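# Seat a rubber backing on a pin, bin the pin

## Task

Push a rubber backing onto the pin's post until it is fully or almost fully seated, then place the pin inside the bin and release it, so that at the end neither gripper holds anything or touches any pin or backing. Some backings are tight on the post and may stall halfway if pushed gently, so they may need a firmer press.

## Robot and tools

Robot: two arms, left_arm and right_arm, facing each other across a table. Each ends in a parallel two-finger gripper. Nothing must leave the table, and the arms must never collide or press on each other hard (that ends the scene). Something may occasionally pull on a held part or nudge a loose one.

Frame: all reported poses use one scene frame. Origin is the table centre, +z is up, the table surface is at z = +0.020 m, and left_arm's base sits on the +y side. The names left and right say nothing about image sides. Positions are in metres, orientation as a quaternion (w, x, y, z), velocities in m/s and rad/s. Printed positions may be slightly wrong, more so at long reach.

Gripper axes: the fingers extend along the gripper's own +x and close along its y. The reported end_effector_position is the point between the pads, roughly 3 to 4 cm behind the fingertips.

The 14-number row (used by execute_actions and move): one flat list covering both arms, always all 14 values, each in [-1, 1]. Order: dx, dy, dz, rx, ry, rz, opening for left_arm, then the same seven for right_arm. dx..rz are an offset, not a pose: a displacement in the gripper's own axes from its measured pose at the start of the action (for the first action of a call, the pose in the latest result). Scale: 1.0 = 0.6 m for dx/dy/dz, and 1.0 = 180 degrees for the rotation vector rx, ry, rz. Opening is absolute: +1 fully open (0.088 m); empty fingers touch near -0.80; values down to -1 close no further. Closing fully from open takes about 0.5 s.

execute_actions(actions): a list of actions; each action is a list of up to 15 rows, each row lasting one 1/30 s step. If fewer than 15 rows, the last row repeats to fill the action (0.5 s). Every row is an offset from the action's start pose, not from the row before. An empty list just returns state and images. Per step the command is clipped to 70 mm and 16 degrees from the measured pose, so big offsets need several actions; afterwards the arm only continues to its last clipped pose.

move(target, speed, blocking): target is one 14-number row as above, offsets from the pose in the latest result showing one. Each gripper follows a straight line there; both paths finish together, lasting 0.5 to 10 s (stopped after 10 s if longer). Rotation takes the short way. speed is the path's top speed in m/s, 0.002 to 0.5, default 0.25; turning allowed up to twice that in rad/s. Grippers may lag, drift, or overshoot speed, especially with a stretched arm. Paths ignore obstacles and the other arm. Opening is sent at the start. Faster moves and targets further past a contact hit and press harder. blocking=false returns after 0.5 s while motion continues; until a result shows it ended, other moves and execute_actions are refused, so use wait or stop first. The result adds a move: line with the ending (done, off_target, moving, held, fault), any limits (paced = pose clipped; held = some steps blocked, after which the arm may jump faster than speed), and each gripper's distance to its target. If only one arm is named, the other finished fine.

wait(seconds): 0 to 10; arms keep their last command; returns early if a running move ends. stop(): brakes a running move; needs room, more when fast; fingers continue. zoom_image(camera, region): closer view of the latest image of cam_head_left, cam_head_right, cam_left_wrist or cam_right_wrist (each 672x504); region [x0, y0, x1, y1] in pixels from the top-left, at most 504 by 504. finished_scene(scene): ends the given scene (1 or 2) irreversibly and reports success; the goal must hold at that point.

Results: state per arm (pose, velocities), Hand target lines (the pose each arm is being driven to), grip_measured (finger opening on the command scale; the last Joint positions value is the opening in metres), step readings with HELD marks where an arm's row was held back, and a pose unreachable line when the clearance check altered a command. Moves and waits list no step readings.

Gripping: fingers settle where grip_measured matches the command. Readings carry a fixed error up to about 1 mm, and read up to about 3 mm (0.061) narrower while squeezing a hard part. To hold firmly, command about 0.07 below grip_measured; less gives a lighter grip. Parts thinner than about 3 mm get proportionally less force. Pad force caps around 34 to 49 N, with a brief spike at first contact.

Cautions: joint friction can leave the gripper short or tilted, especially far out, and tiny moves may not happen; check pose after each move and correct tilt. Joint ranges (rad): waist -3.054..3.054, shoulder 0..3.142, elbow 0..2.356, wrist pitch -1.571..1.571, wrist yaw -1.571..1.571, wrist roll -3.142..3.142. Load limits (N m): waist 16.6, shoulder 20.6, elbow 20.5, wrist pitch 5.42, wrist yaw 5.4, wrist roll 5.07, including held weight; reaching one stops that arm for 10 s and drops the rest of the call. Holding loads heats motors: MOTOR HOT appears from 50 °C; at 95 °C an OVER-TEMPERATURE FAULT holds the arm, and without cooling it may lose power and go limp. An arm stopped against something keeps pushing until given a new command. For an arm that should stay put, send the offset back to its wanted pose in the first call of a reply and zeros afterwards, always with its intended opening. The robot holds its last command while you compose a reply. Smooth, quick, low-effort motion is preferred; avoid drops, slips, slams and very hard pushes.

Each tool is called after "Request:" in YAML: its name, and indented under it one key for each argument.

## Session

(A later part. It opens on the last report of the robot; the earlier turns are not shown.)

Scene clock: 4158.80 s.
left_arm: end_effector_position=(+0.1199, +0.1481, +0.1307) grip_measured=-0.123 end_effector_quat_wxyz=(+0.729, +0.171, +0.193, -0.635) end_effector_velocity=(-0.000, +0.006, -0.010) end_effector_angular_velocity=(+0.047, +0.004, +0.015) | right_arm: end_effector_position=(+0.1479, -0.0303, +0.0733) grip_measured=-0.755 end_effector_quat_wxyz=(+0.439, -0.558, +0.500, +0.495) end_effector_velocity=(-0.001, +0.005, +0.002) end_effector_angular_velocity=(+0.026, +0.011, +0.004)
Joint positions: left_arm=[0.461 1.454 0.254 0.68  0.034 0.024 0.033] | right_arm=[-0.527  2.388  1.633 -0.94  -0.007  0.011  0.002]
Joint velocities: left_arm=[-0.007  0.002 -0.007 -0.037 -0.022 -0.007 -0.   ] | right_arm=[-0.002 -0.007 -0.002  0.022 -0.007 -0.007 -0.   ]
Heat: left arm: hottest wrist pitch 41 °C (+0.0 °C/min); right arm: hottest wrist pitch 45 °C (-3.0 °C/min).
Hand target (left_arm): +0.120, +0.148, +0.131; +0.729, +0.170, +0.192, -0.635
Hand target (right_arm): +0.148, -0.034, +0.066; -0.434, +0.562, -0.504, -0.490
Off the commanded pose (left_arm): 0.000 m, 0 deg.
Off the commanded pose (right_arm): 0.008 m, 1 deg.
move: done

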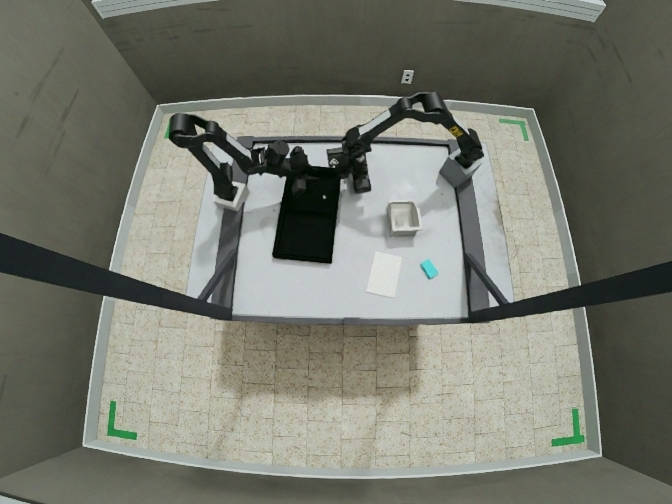

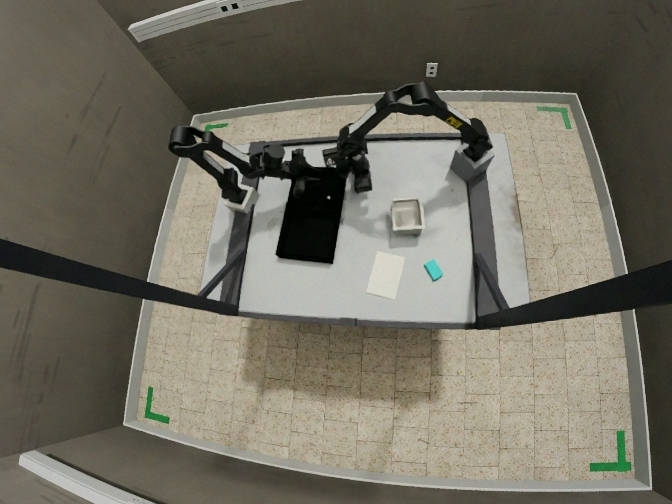

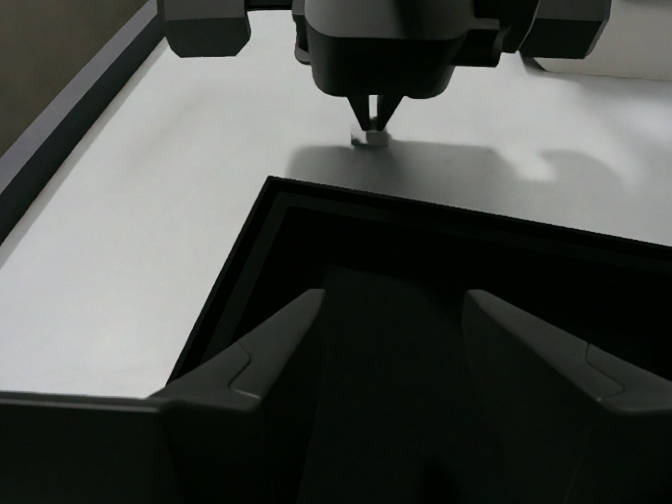

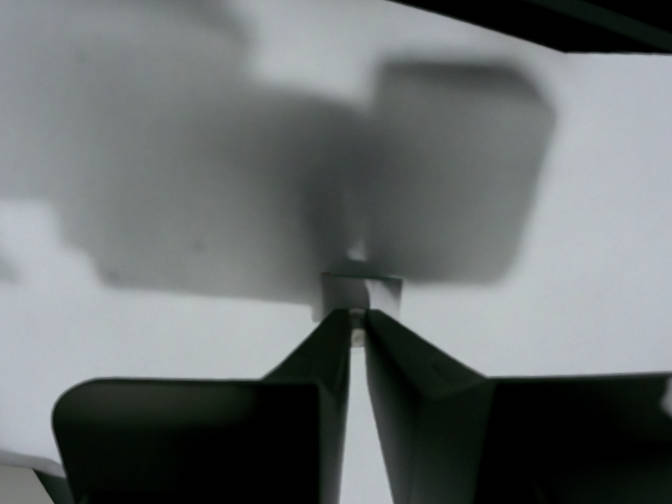

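Request:
move:
  target: [0,0,0,0,0,0,-0.12, 0.0256,0,-0.0036,0,0.0055,0,-0.765]
  speed: 0.02

Scene clock: 4166.73 s.
left_arm: end_effector_position=(+0.1199, +0.1481, +0.1307) grip_measured=-0.123 end_effector_quat_wxyz=(+0.729, +0.171, +0.193, -0.635) end_effector_velocity=(+0.001, +0.007, -0.010) end_effector_angular_velocity=(+0.047, +0.004, +0.020) | right_arm: end_effector_position=(+0.1477, -0.0290, +0.0668) grip_measured=-0.755 end_effector_quat_wxyz=(+0.440, -0.557, +0.499, +0.497) end_effector_velocity=(+0.000, -0.002, +0.001) end_effector_angular_velocity=(-0.008, +0.007, +0.004)
Joint positions: left_arm=[0.461 1.454 0.254 0.68  0.034 0.024 0.033] | right_arm=[-0.527  2.401  1.628 -0.917 -0.007  0.011  0.002]
Joint velocities: left_arm=[-0.002  0.002 -0.007 -0.037 -0.022 -0.007 -0.   ] | right_arm=[-0.002 -0.002 -0.002 -0.007 -0.007 -0.007 -0.   ]
Heat: left arm: hottest wrist pitch 40 °C (-1.0 °C/min); right arm: hottest wrist pitch 44 °C (-4.1 °C/min).
Hand target (left_arm): +0.120, +0.148, +0.131; +0.729, +0.171, +0.193, -0.635
Hand target (right_arm): +0.148, -0.034, +0.058; -0.435, +0.562, -0.504, -0.490
Off the commanded pose (left_arm): 0.000 m, 0 deg.
Off the commanded pose (right_arm): 0.010 m, 1 deg.
move: off_target (right_arm)

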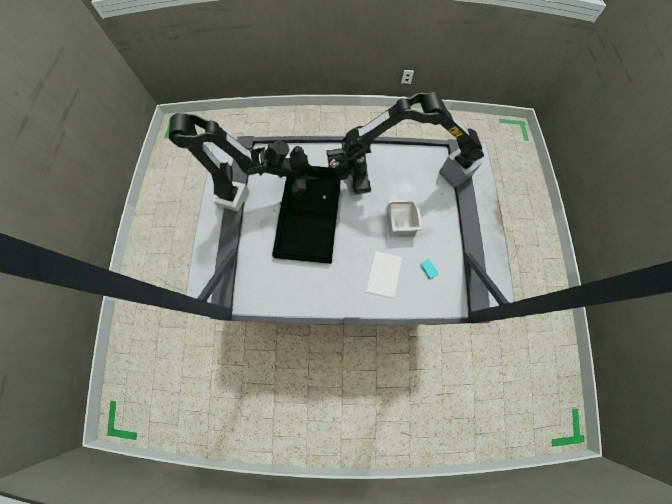

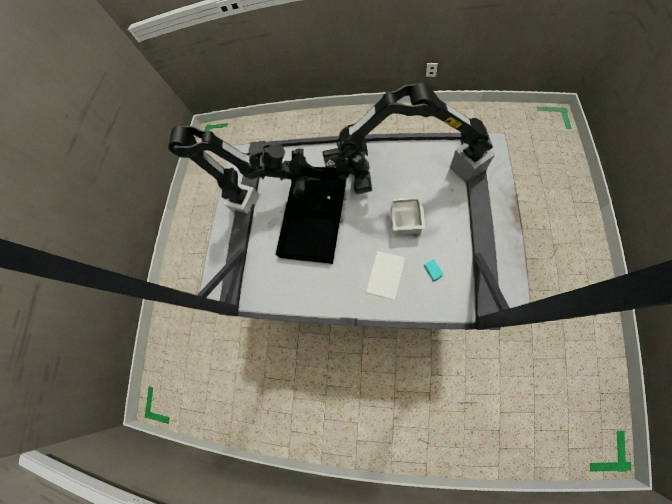

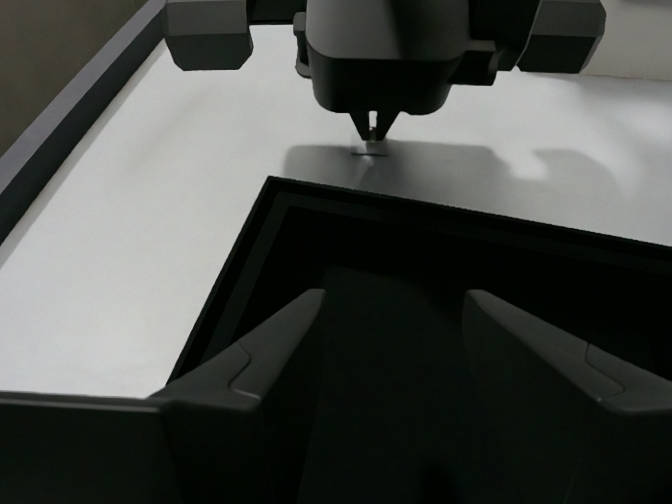

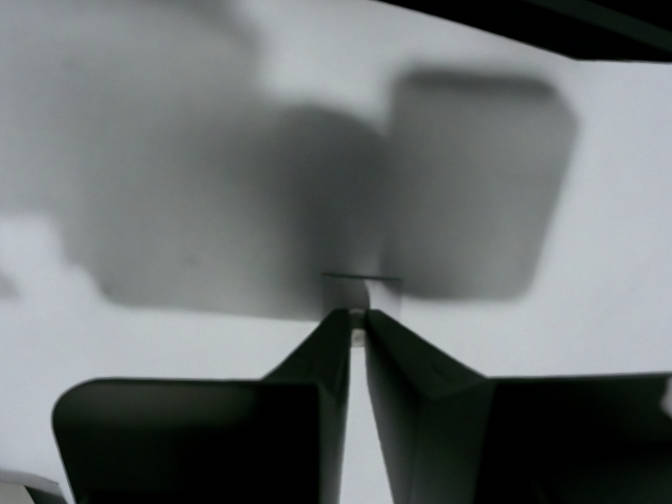

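Request:
execute_actions:
  actions:
    - [[0,0,0,0,0,0,-0.12, 0,0,0,0,0,0,-0.765],[0,0,0,0,0,0,-0.12, 0,0,0,0,0,0,-0.765],[0,0,0,0,0,0,-0.12, 0,0,0,0,0,0,-0.765],[0,0,0,0,0,0,-0.12, 0,0,0,0,0,0,-0.73],[0,0,0,0,0,0,-0.12, 0,0,0,0,0,0,-0.70],[0,0,0,0,0,0,-0.12, 0,0,0,0,0,0,-0.68],[0,0,0,0,0,0,-0.12, 0,0,0,0,0,0,-0.66],[0,0,0,0,0,0,-0.12, 0,0,0,0,0,0,-0.62],[0,0,0,0,0,0,-0.12, 0,0,0,0,0,0,-0.55]]

Scene clock: 4175.17 s.
left_arm: end_effector_position=(+0.1199, +0.1481, +0.1307) grip_measured=-0.123 end_effector_quat_wxyz=(+0.729, +0.171, +0.193, -0.635) end_effector_velocity=(+0.002, +0.000, +0.001) end_effector_angular_velocity=(-0.007, +0.001, +0.012) | right_arm: end_effector_position=(+0.1477, -0.0290, +0.0668) grip_measured=-0.564 end_effector_quat_wxyz=(+0.440, -0.557, +0.499, +0.497) end_effector_velocity=(+0.002, -0.003, -0.001) end_effector_angular_velocity=(-0.013, +0.008, +0.014)
Joint positions: left_arm=[0.461 1.454 0.254 0.68  0.034 0.024 0.033] | right_arm=[-0.527  2.401  1.628 -0.917 -0.007  0.011  0.011]
Joint velocities: left_arm=[ 0.002 -0.002 -0.002  0.007 -0.007 -0.007 -0.   ] | right_arm=[-0.007  0.002 -0.002 -0.007 -0.007 -0.022  0.007]
Heat: left arm: hottest wrist pitch 40 °C (-1.0 °C/min); right arm: hottest wrist pitch 42 °C (-6.0 °C/min).
Hand target (left_arm): +0.120, +0.148, +0.131; +0.729, +0.171, +0.193, -0.635
Hand target (right_arm): +0.148, -0.029, +0.067; -0.440, +0.557, -0.499, -0.497
Off the commanded pose (left_arm): 0.000 m, 0 deg.
Off the commanded pose (right_arm): 0.000 m, 0 deg.
Step readings (end_effector_position):
0: left_arm (+0.1199, +0.1481, +0.1307) | right_arm (+0.1477, -0.0290, +0.0668)
1: left_arm (+0.1199, +0.1481, +0.1307) | right_arm (+0.1477, -0.0290, +0.0668)
2: left_arm (+0.1199, +0.1481, +0.1307) | right_arm (+0.1477, -0.0290, +0.0668)
4: left_arm (+0.1199, +0.1481, +0.1307) | right_arm (+0.1477, -0.0290, +0.0668)
8: left_arm (+0.1199, +0.1481, +0.1307) | right_arm (+0.1477, -0.0290, +0.0668)
15: end_effector_position above

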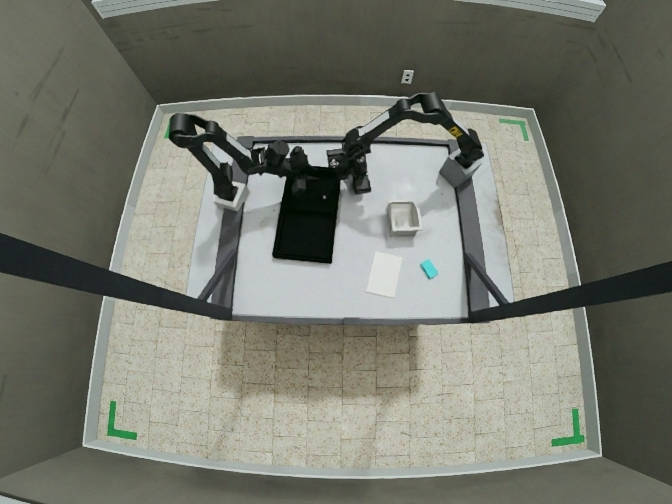

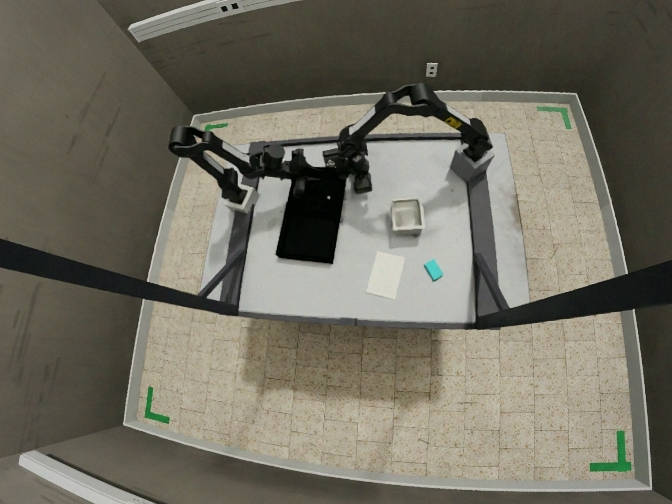

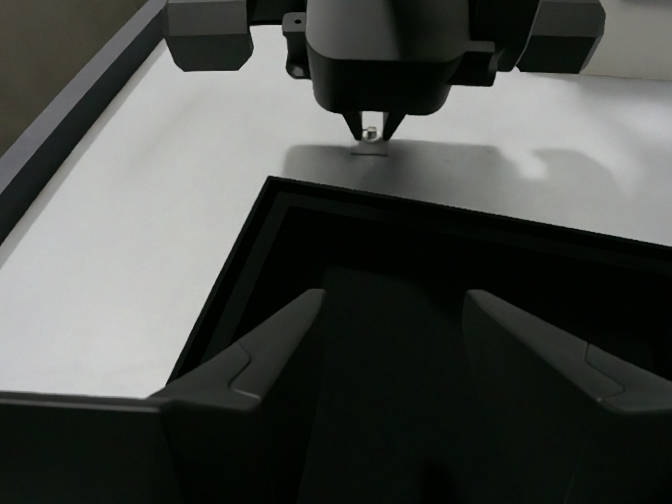

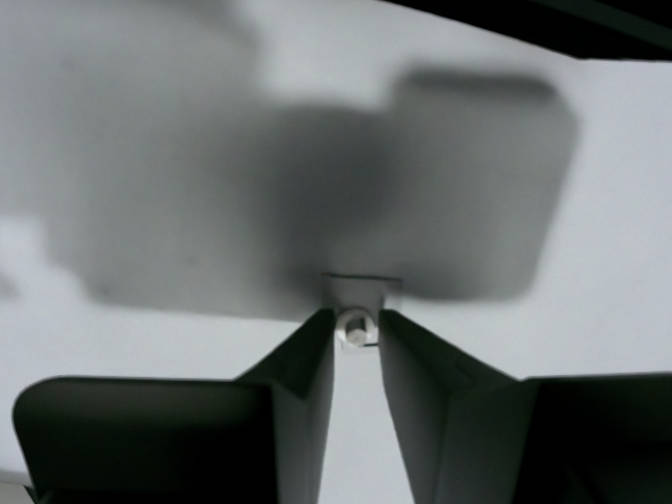

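Request:
zoom_image:
  camera: "cam_right_wrist"
  region: [310, 265, 410, 360]

Request:
zoom_image:
  camera: "cam_left_wrist"
  region: [335, 110, 405, 165]

Region (310, 265, 410, 360) of cam_right_wrist's 672x504 image, scaled by 5.040, with more detail than that image has; it fills the top 479 rows of this view, and the rest is white.

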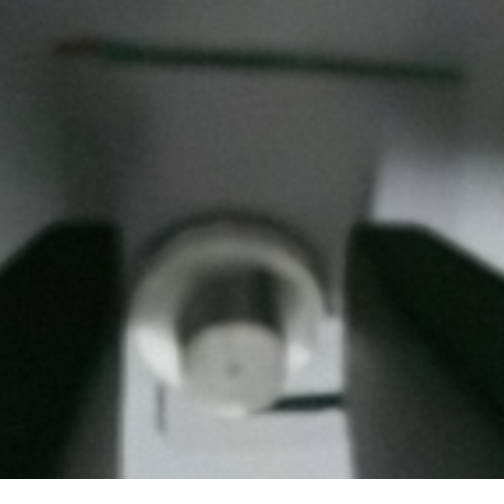

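Region (335, 110, 405, 165) of cam_left_wrist's 672x504 image, scaled by 7.200, with more detail than that image has; it fills the top 396 rows of this view, and the rest is white.

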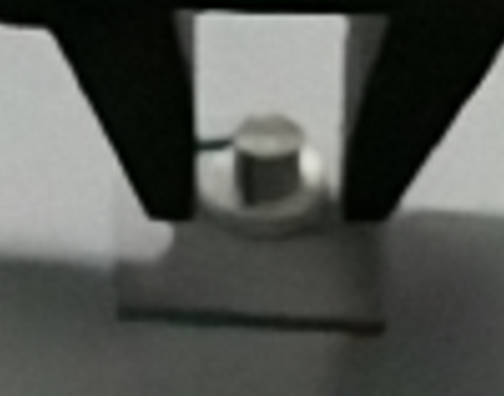

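Request:
move:
  target: [0,0,0,0,0,0,-0.12, -0.045,0,-0.005,0,0,0,-0.35]
  speed: 0.06

Scene clock: 4211.50 s.
left_arm: end_effector_position=(+0.1199, +0.1481, +0.1307) grip_measured=-0.123 end_effector_quat_wxyz=(+0.729, +0.171, +0.193, -0.635) end_effector_velocity=(+0.000, -0.000, +0.001) end_effector_angular_velocity=(-0.006, -0.011, +0.000) | right_arm: end_effector_position=(+0.1480, -0.0312, +0.0897) grip_measured=-0.352 end_effector_quat_wxyz=(+0.438, -0.559, +0.501, +0.494) end_effector_velocity=(+0.000, -0.002, +0.001) end_effector_angular_velocity=(-0.008, +0.007, +0.004)
Joint positions: left_arm=[0.461 1.454 0.254 0.68  0.034 0.024 0.033] | right_arm=[-0.527  2.357  1.649 -0.992 -0.007  0.011  0.022]
Joint velocities: left_arm=[-0.002 -0.002 -0.002  0.007 -0.007  0.007 -0.   ] | right_arm=[-0.002 -0.002 -0.002 -0.007 -0.007 -0.007 -0.   ]
Heat: left arm: hottest wrist pitch 40 °C (-1.0 °C/min); right arm: hottest shoulder 44 °C (-3.0 °C/min).
Hand target (left_arm): +0.120, +0.148, +0.131; +0.729, +0.171, +0.193, -0.635
Hand target (right_arm): +0.148, -0.029, +0.094; -0.440, +0.557, -0.499, -0.497
Off the commanded pose (left_arm): 0.000 m, 0 deg.
Off the commanded pose (right_arm): 0.005 m, 1 deg.
move: done

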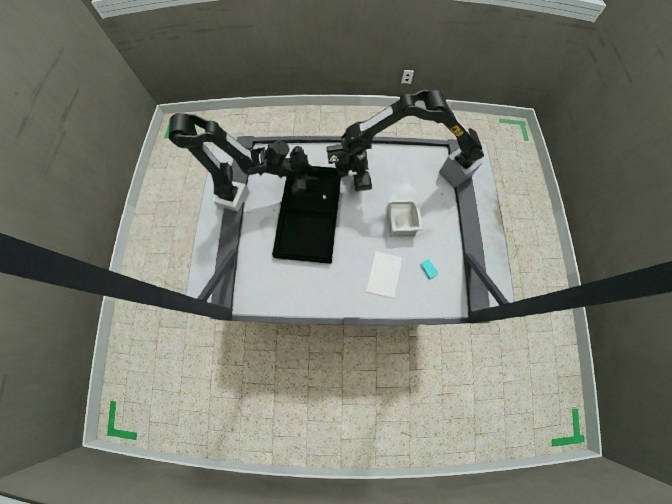

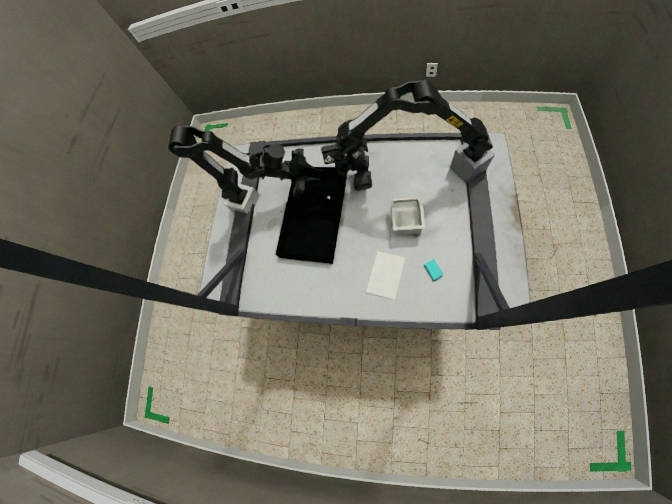

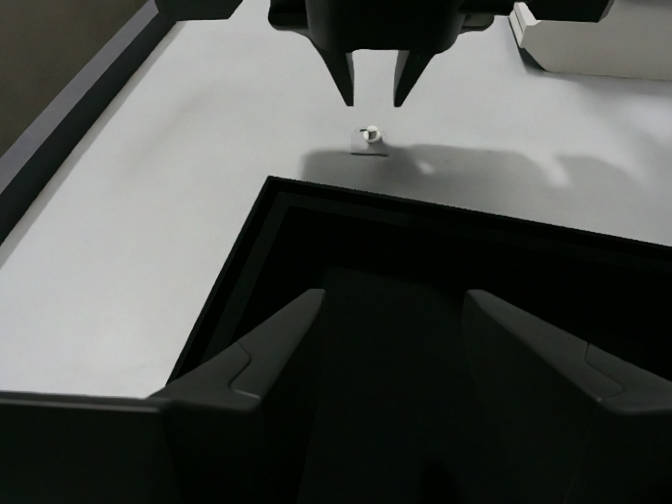

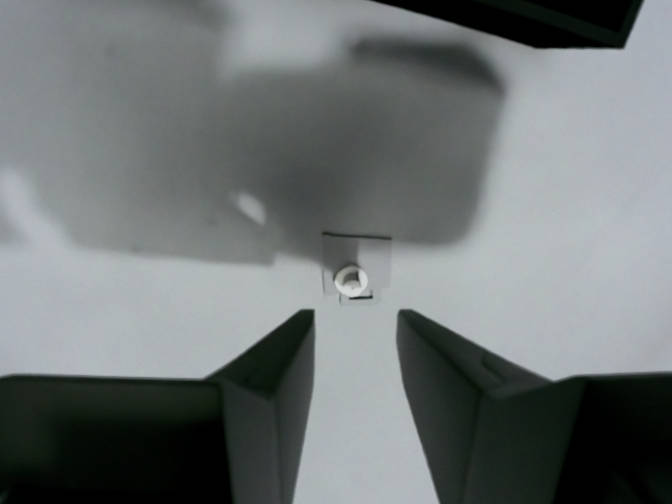

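Request:
zoom_image:
  camera: "cam_right_wrist"
  region: [312, 225, 402, 315]

Request:
zoom_image:
  camera: "cam_left_wrist"
  region: [342, 115, 398, 163]

Region (312, 225, 402, 315) of cam_right_wrist's 672x504 image, scaled by 5.600, with more detail than that image has.

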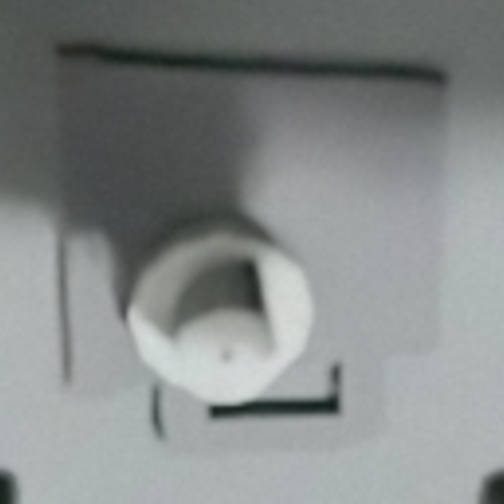

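Region (342, 115, 398, 163) of cam_left_wrist's 672x504 image, scaled by 9.000, with more detail than that image has; it fills the top 432 rows of this view, and the rest is white.

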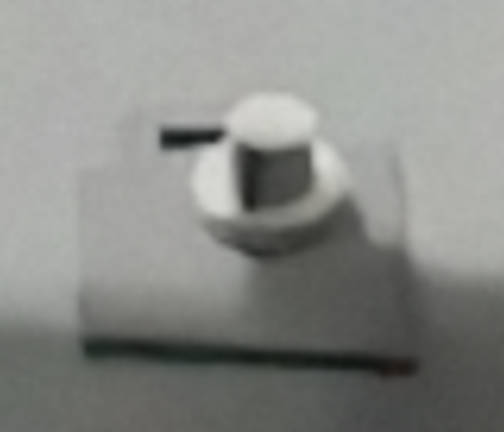

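Request:
move:
  target: [0,0,0,0,0,0,-0.12, 0.0097,-0.0011,-0.0143,0.4971,-0.0628,0.0628,-0.36]
  speed: 0.4

Scene clock: 4250.13 s.
left_arm: end_effector_position=(+0.1199, +0.1481, +0.1307) grip_measured=-0.123 end_effector_quat_wxyz=(+0.729, +0.171, +0.193, -0.635) end_effector_velocity=(+0.002, +0.002, -0.002) end_effector_angular_velocity=(+0.008, -0.003, +0.020) | right_arm: end_effector_position=(+0.1500, -0.0393, +0.0828) grip_measured=-0.358 end_effector_quat_wxyz=(+0.699, +0.001, +0.710, +0.083) end_effector_velocity=(+0.001, -0.005, -0.000) end_effector_angular_velocity=(-0.023, +0.005, -0.009)
Joint positions: left_arm=[0.461 1.454 0.254 0.68  0.034 0.024 0.033] | right_arm=[-0.53   2.169  1.282 -0.565 -0.008  1.578  0.021]
Joint velocities: left_arm=[-0.002 -0.002 -0.002 -0.007 -0.022 -0.007  0.   ] | right_arm=[-0.002 -0.002 -0.002 -0.022 -0.007  0.007 -0.   ]
Heat: left arm: hottest wrist pitch 40 °C (+0.0 °C/min); right arm: hottest shoulder 51 °C (+11.0 °C/min). Fold the right arm in close to its base before you think long.
Hand target (left_arm): +0.120, +0.148, +0.131; +0.729, +0.171, +0.193, -0.635
Hand target (right_arm): +0.150, -0.041, +0.084; +0.700, +0.003, +0.709, +0.083
Off the commanded pose (left_arm): 0.000 m, 0 deg.
Off the commanded pose (right_arm): 0.003 m, 0 deg.
MOTOR HOT: a motor of the right arm reached 50 °C. Now the hottest motor of the right arm, joint 2 (shoulder), reports 51 °C. The temperature limit of the motors' drives, at which the controller stops that arm, is 95 °C. To cool a motor, set the load down, stop pushing, or move to a pose that needs little force.
move: done

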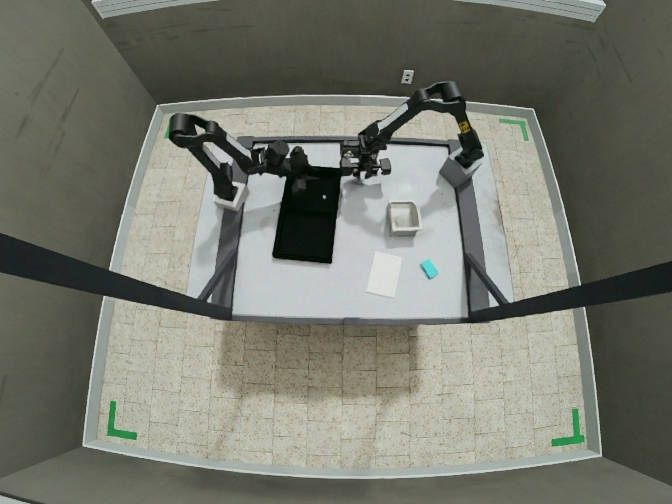

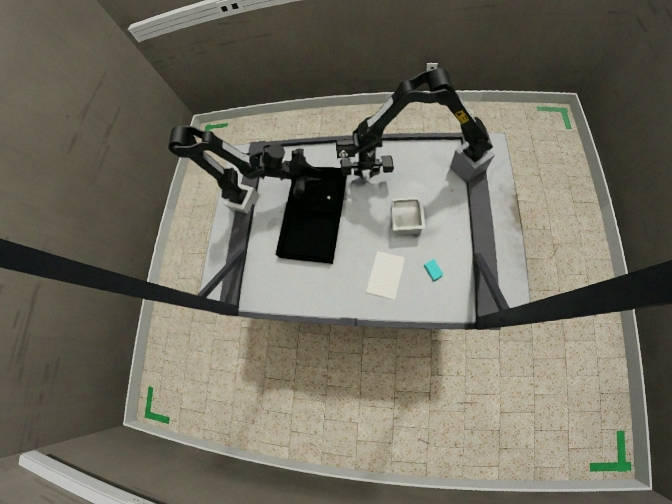

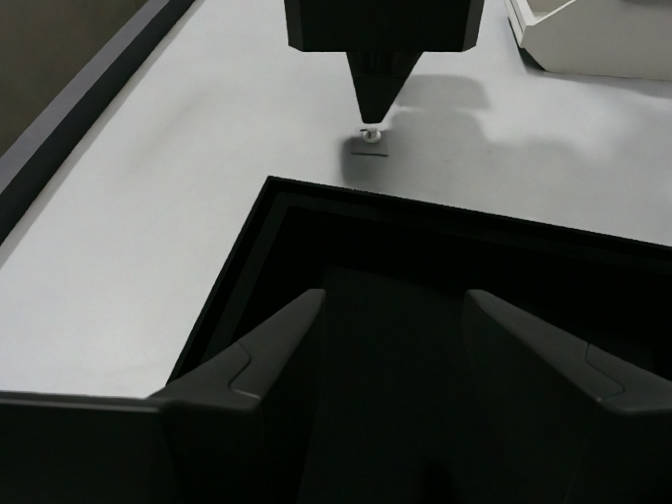

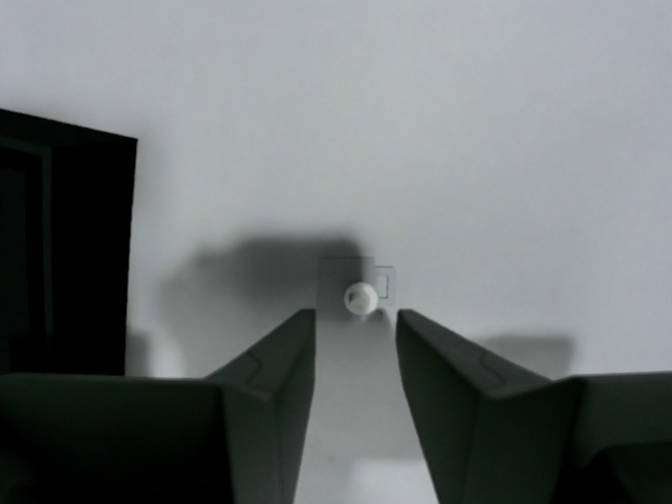

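Request:
move:
  target: [0,0,0,0,0,0,-0.12, 0.025,-0.015,0,0,0,0,-0.36]
  speed: 0.03

Scene clock: 4260.93 s.
left_arm: end_effector_position=(+0.1199, +0.1481, +0.1307) grip_measured=-0.123 end_effector_quat_wxyz=(+0.729, +0.171, +0.193, -0.635) end_effector_velocity=(+0.000, +0.001, -0.001) end_effector_angular_velocity=(+0.005, +0.017, +0.015) | right_arm: end_effector_position=(+0.1504, -0.0418, +0.0735) grip_measured=-0.358 end_effector_quat_wxyz=(+0.698, +0.007, +0.710, +0.088) end_effector_velocity=(+0.002, -0.003, -0.002) end_effector_angular_velocity=(-0.011, -0.010, +0.004)
Joint positions: left_arm=[0.461 1.454 0.254 0.68  0.034 0.024 0.033] | right_arm=[-0.53   2.173  1.239 -0.501 -0.008  1.579  0.021]
Joint velocities: left_arm=[-0.002 -0.002 -0.002 -0.007 -0.007 -0.022 -0.   ] | right_arm=[-0.002  0.002 -0.002 -0.007  0.007 -0.007 -0.   ]
Heat: left arm: hottest wrist pitch 40 °C (+0.0 °C/min); right arm: hottest shoulder 51 °C (+8.0 °C/min). Fold the right arm in close to its base before you think long.
Hand target (left_arm): +0.120, +0.148, +0.131; +0.729, +0.171, +0.193, -0.635
Hand target (right_arm): +0.151, -0.046, +0.067; +0.699, +0.001, +0.710, +0.083
Off the commanded pose (left_arm): 0.000 m, 0 deg.
Off the commanded pose (right_arm): 0.008 m, 1 deg.
MOTOR HOT: still on. Now the hottest motor of the right arm, joint 2 (shoulder), reports 51 °C; a drive's own limit is 95 °C.
move: done

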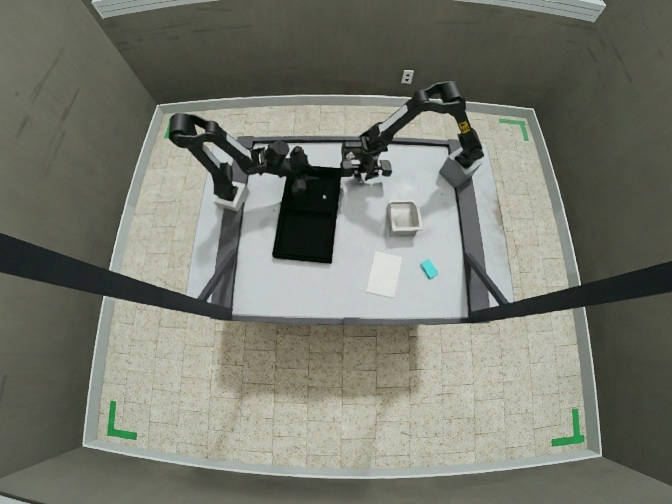

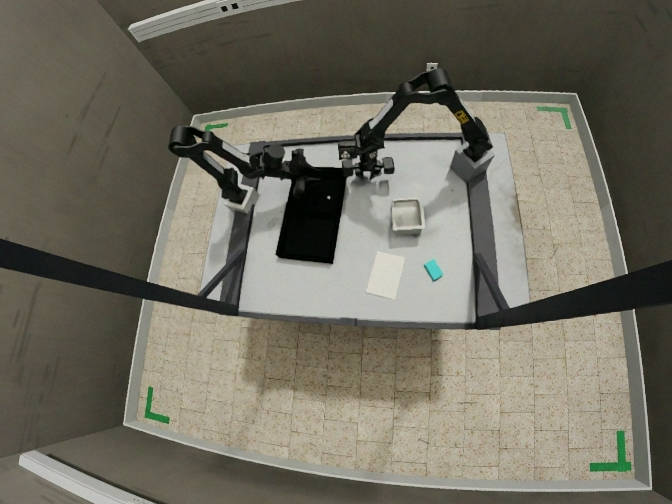

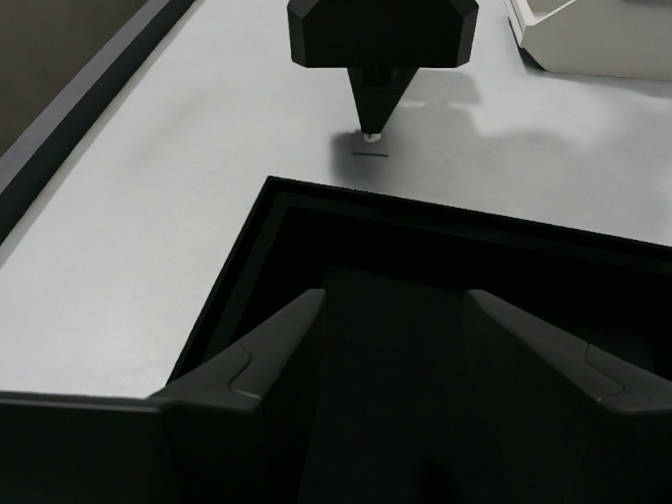

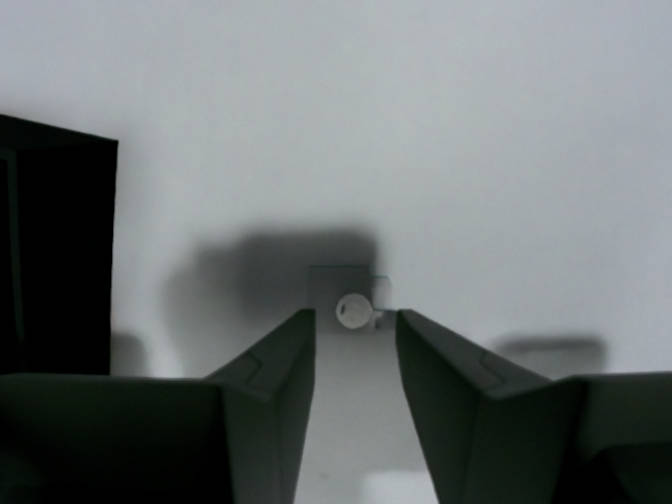

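Request:
move:
  target: [0,0,0,0,0,0,-0.12, 0.026,-0.0135,0,0,0,-0.008,-0.36]
  speed: 0.02

Scene clock: 4270.13 s.
left_arm: end_effector_position=(+0.1199, +0.1481, +0.1307) grip_measured=-0.123 end_effector_quat_wxyz=(+0.729, +0.171, +0.193, -0.635) end_effector_velocity=(-0.002, +0.001, -0.001) end_effector_angular_velocity=(+0.009, -0.009, -0.005) | right_arm: end_effector_position=(+0.1506, -0.0430, +0.0635) grip_measured=-0.358 end_effector_quat_wxyz=(+0.699, +0.005, +0.710, +0.086) end_effector_velocity=(-0.002, +0.001, +0.001) end_effector_angular_velocity=(+0.004, +0.023, -0.007)
Joint positions: left_arm=[0.461 1.454 0.254 0.68  0.034 0.024 0.033] | right_arm=[-0.53   2.198  1.234 -0.477 -0.008  1.579  0.021]
Joint velocities: left_arm=[-0.007 -0.002 -0.002 -0.007 -0.007  0.007 -0.   ] | right_arm=[-0.002 -0.002 -0.002  0.007 -0.022  0.007  0.   ]
Heat: left arm: hottest wrist pitch 40 °C (+0.0 °C/min); right arm: hottest shoulder 49 °C (+5.0 °C/min). Fold the right arm in close to its base before you think long.
Hand target (left_arm): +0.120, +0.148, +0.131; +0.729, +0.171, +0.193, -0.635
Hand target (right_arm): +0.151, -0.048, +0.057; +0.699, -0.002, +0.710, +0.080
Off the commanded pose (left_arm): 0.000 m, 0 deg.
Off the commanded pose (right_arm): 0.008 m, 1 deg.
MOTOR HOT: still on. Now the hottest motor of the right arm, joint 2 (shoulder), reports 49 °C; a drive's own limit is 95 °C.
move: done

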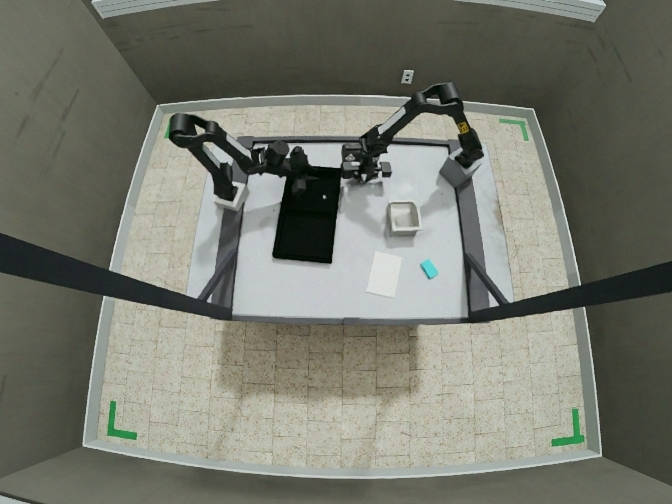

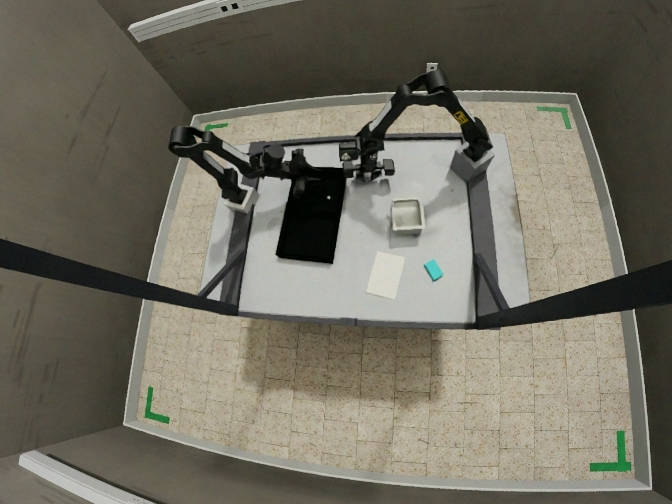

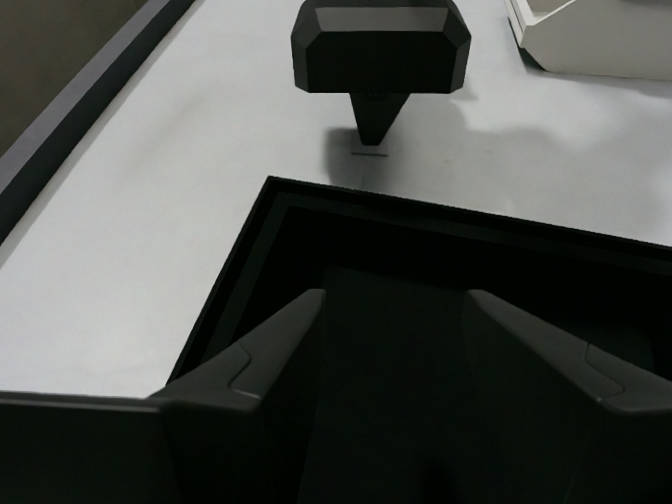

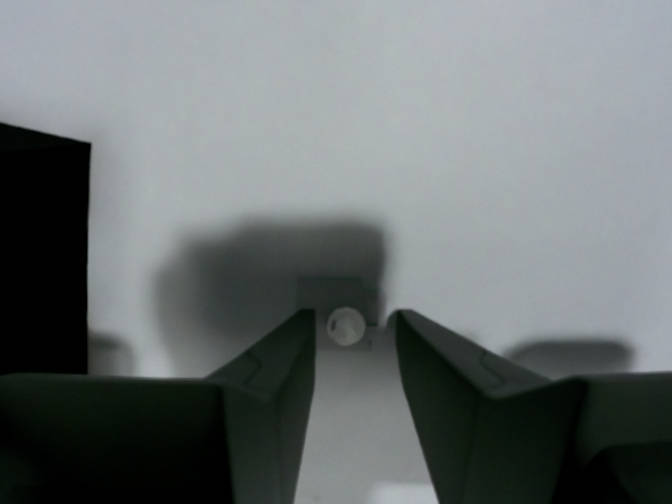

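Request:
zoom_image:
  camera: "cam_right_wrist"
  region: [290, 268, 410, 365]

Region (290, 268, 410, 365) of cam_right_wrist's 672x504 image, scaled by 4.200, with more detail than that image has; it fills the top 407 rows of this view, and the rest is white.

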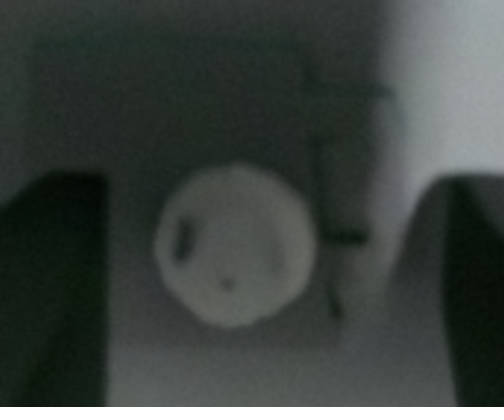

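Request:
move:
  target: [0,0,0,0,0,0,-0.12, 0.016,-0.0103,0,0,0,-0.006,-0.44]
  speed: 0.01

Scene clock: 4282.23 s.
left_arm: end_effector_position=(+0.1199, +0.1481, +0.1307) grip_measured=-0.123 end_effector_quat_wxyz=(+0.729, +0.171, +0.193, -0.635) end_effector_velocity=(+0.003, +0.000, +0.001) end_effector_angular_velocity=(-0.003, -0.031, +0.006) | right_arm: end_effector_position=(+0.1504, -0.0418, +0.0623) grip_measured=-0.438 end_effector_quat_wxyz=(+0.698, +0.007, +0.710, +0.088) end_effector_velocity=(-0.002, -0.002, +0.000) end_effector_angular_velocity=(-0.008, +0.007, -0.004)
Joint positions: left_arm=[0.461 1.454 0.254 0.68  0.034 0.024 0.033] | right_arm=[-0.53   2.202  1.233 -0.468 -0.008  1.579  0.018]
Joint velocities: left_arm=[-0.002 -0.002 -0.002  0.007 -0.022  0.022 -0.   ] | right_arm=[ 0.002 -0.002 -0.002 -0.007 -0.007  0.007 -0.   ]
Heat: left arm: hottest wrist pitch 40 °C (+0.0 °C/min); right arm: hottest shoulder 47 °C (+0.0 °C/min).
Hand target (left_arm): +0.120, +0.148, +0.131; +0.729, +0.171, +0.193, -0.635
Hand target (right_arm): +0.151, -0.048, +0.053; +0.699, -0.002, +0.710, +0.079
Off the commanded pose (left_arm): 0.000 m, 0 deg.
Off the commanded pose (right_arm): 0.011 m, 1 deg.
MOTOR HOT: cleared. Now the hottest motor of the right arm, joint 2 (shoulder), reports 47 °C.
move: off_target (right_arm)

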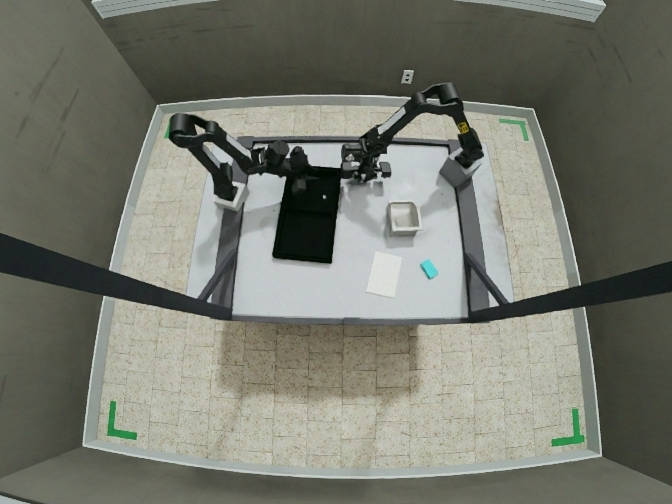

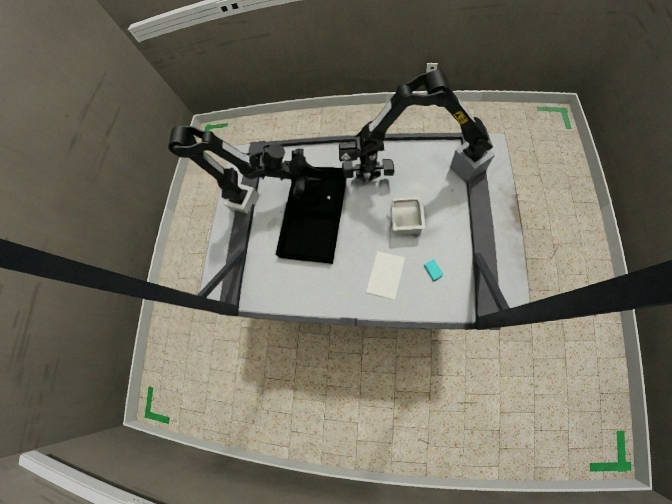

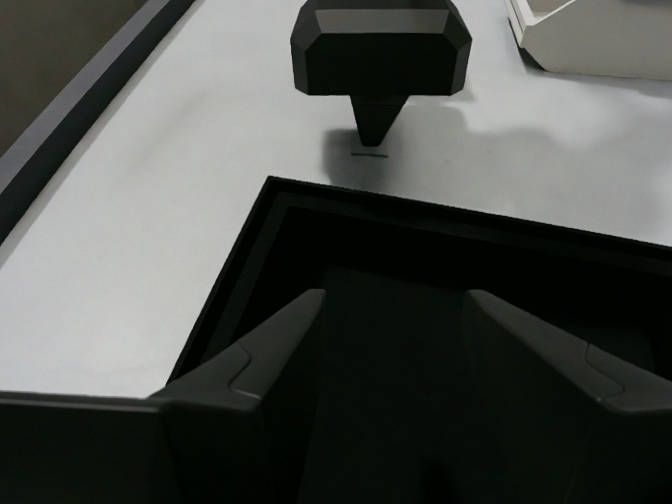

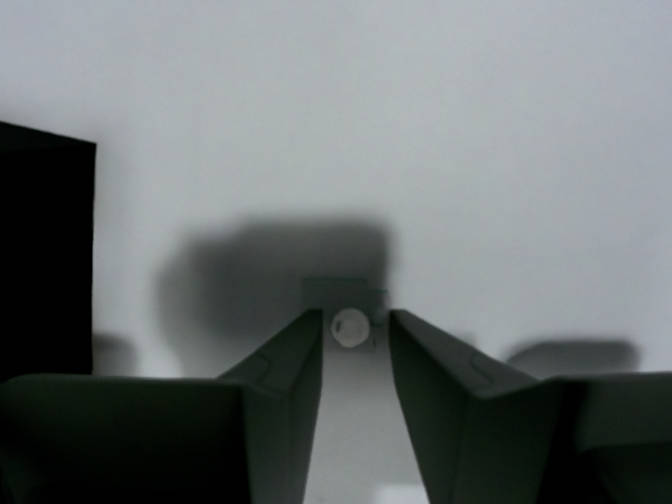

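Request:
zoom_image:
  camera: "cam_right_wrist"
  region: [290, 268, 410, 365]

Region (290, 268, 410, 365) of cam_right_wrist's 672x504 image, scaled by 4.200, with more detail than that image has; it fills the top 407 rows of this view, and the rest is white.

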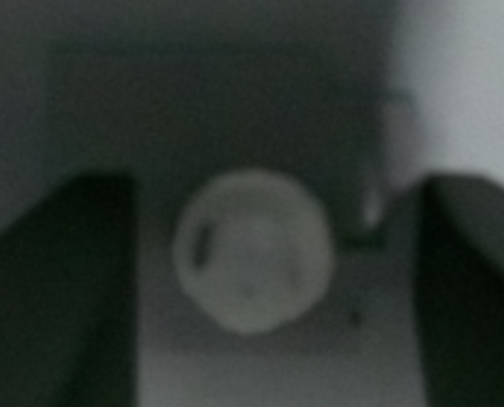

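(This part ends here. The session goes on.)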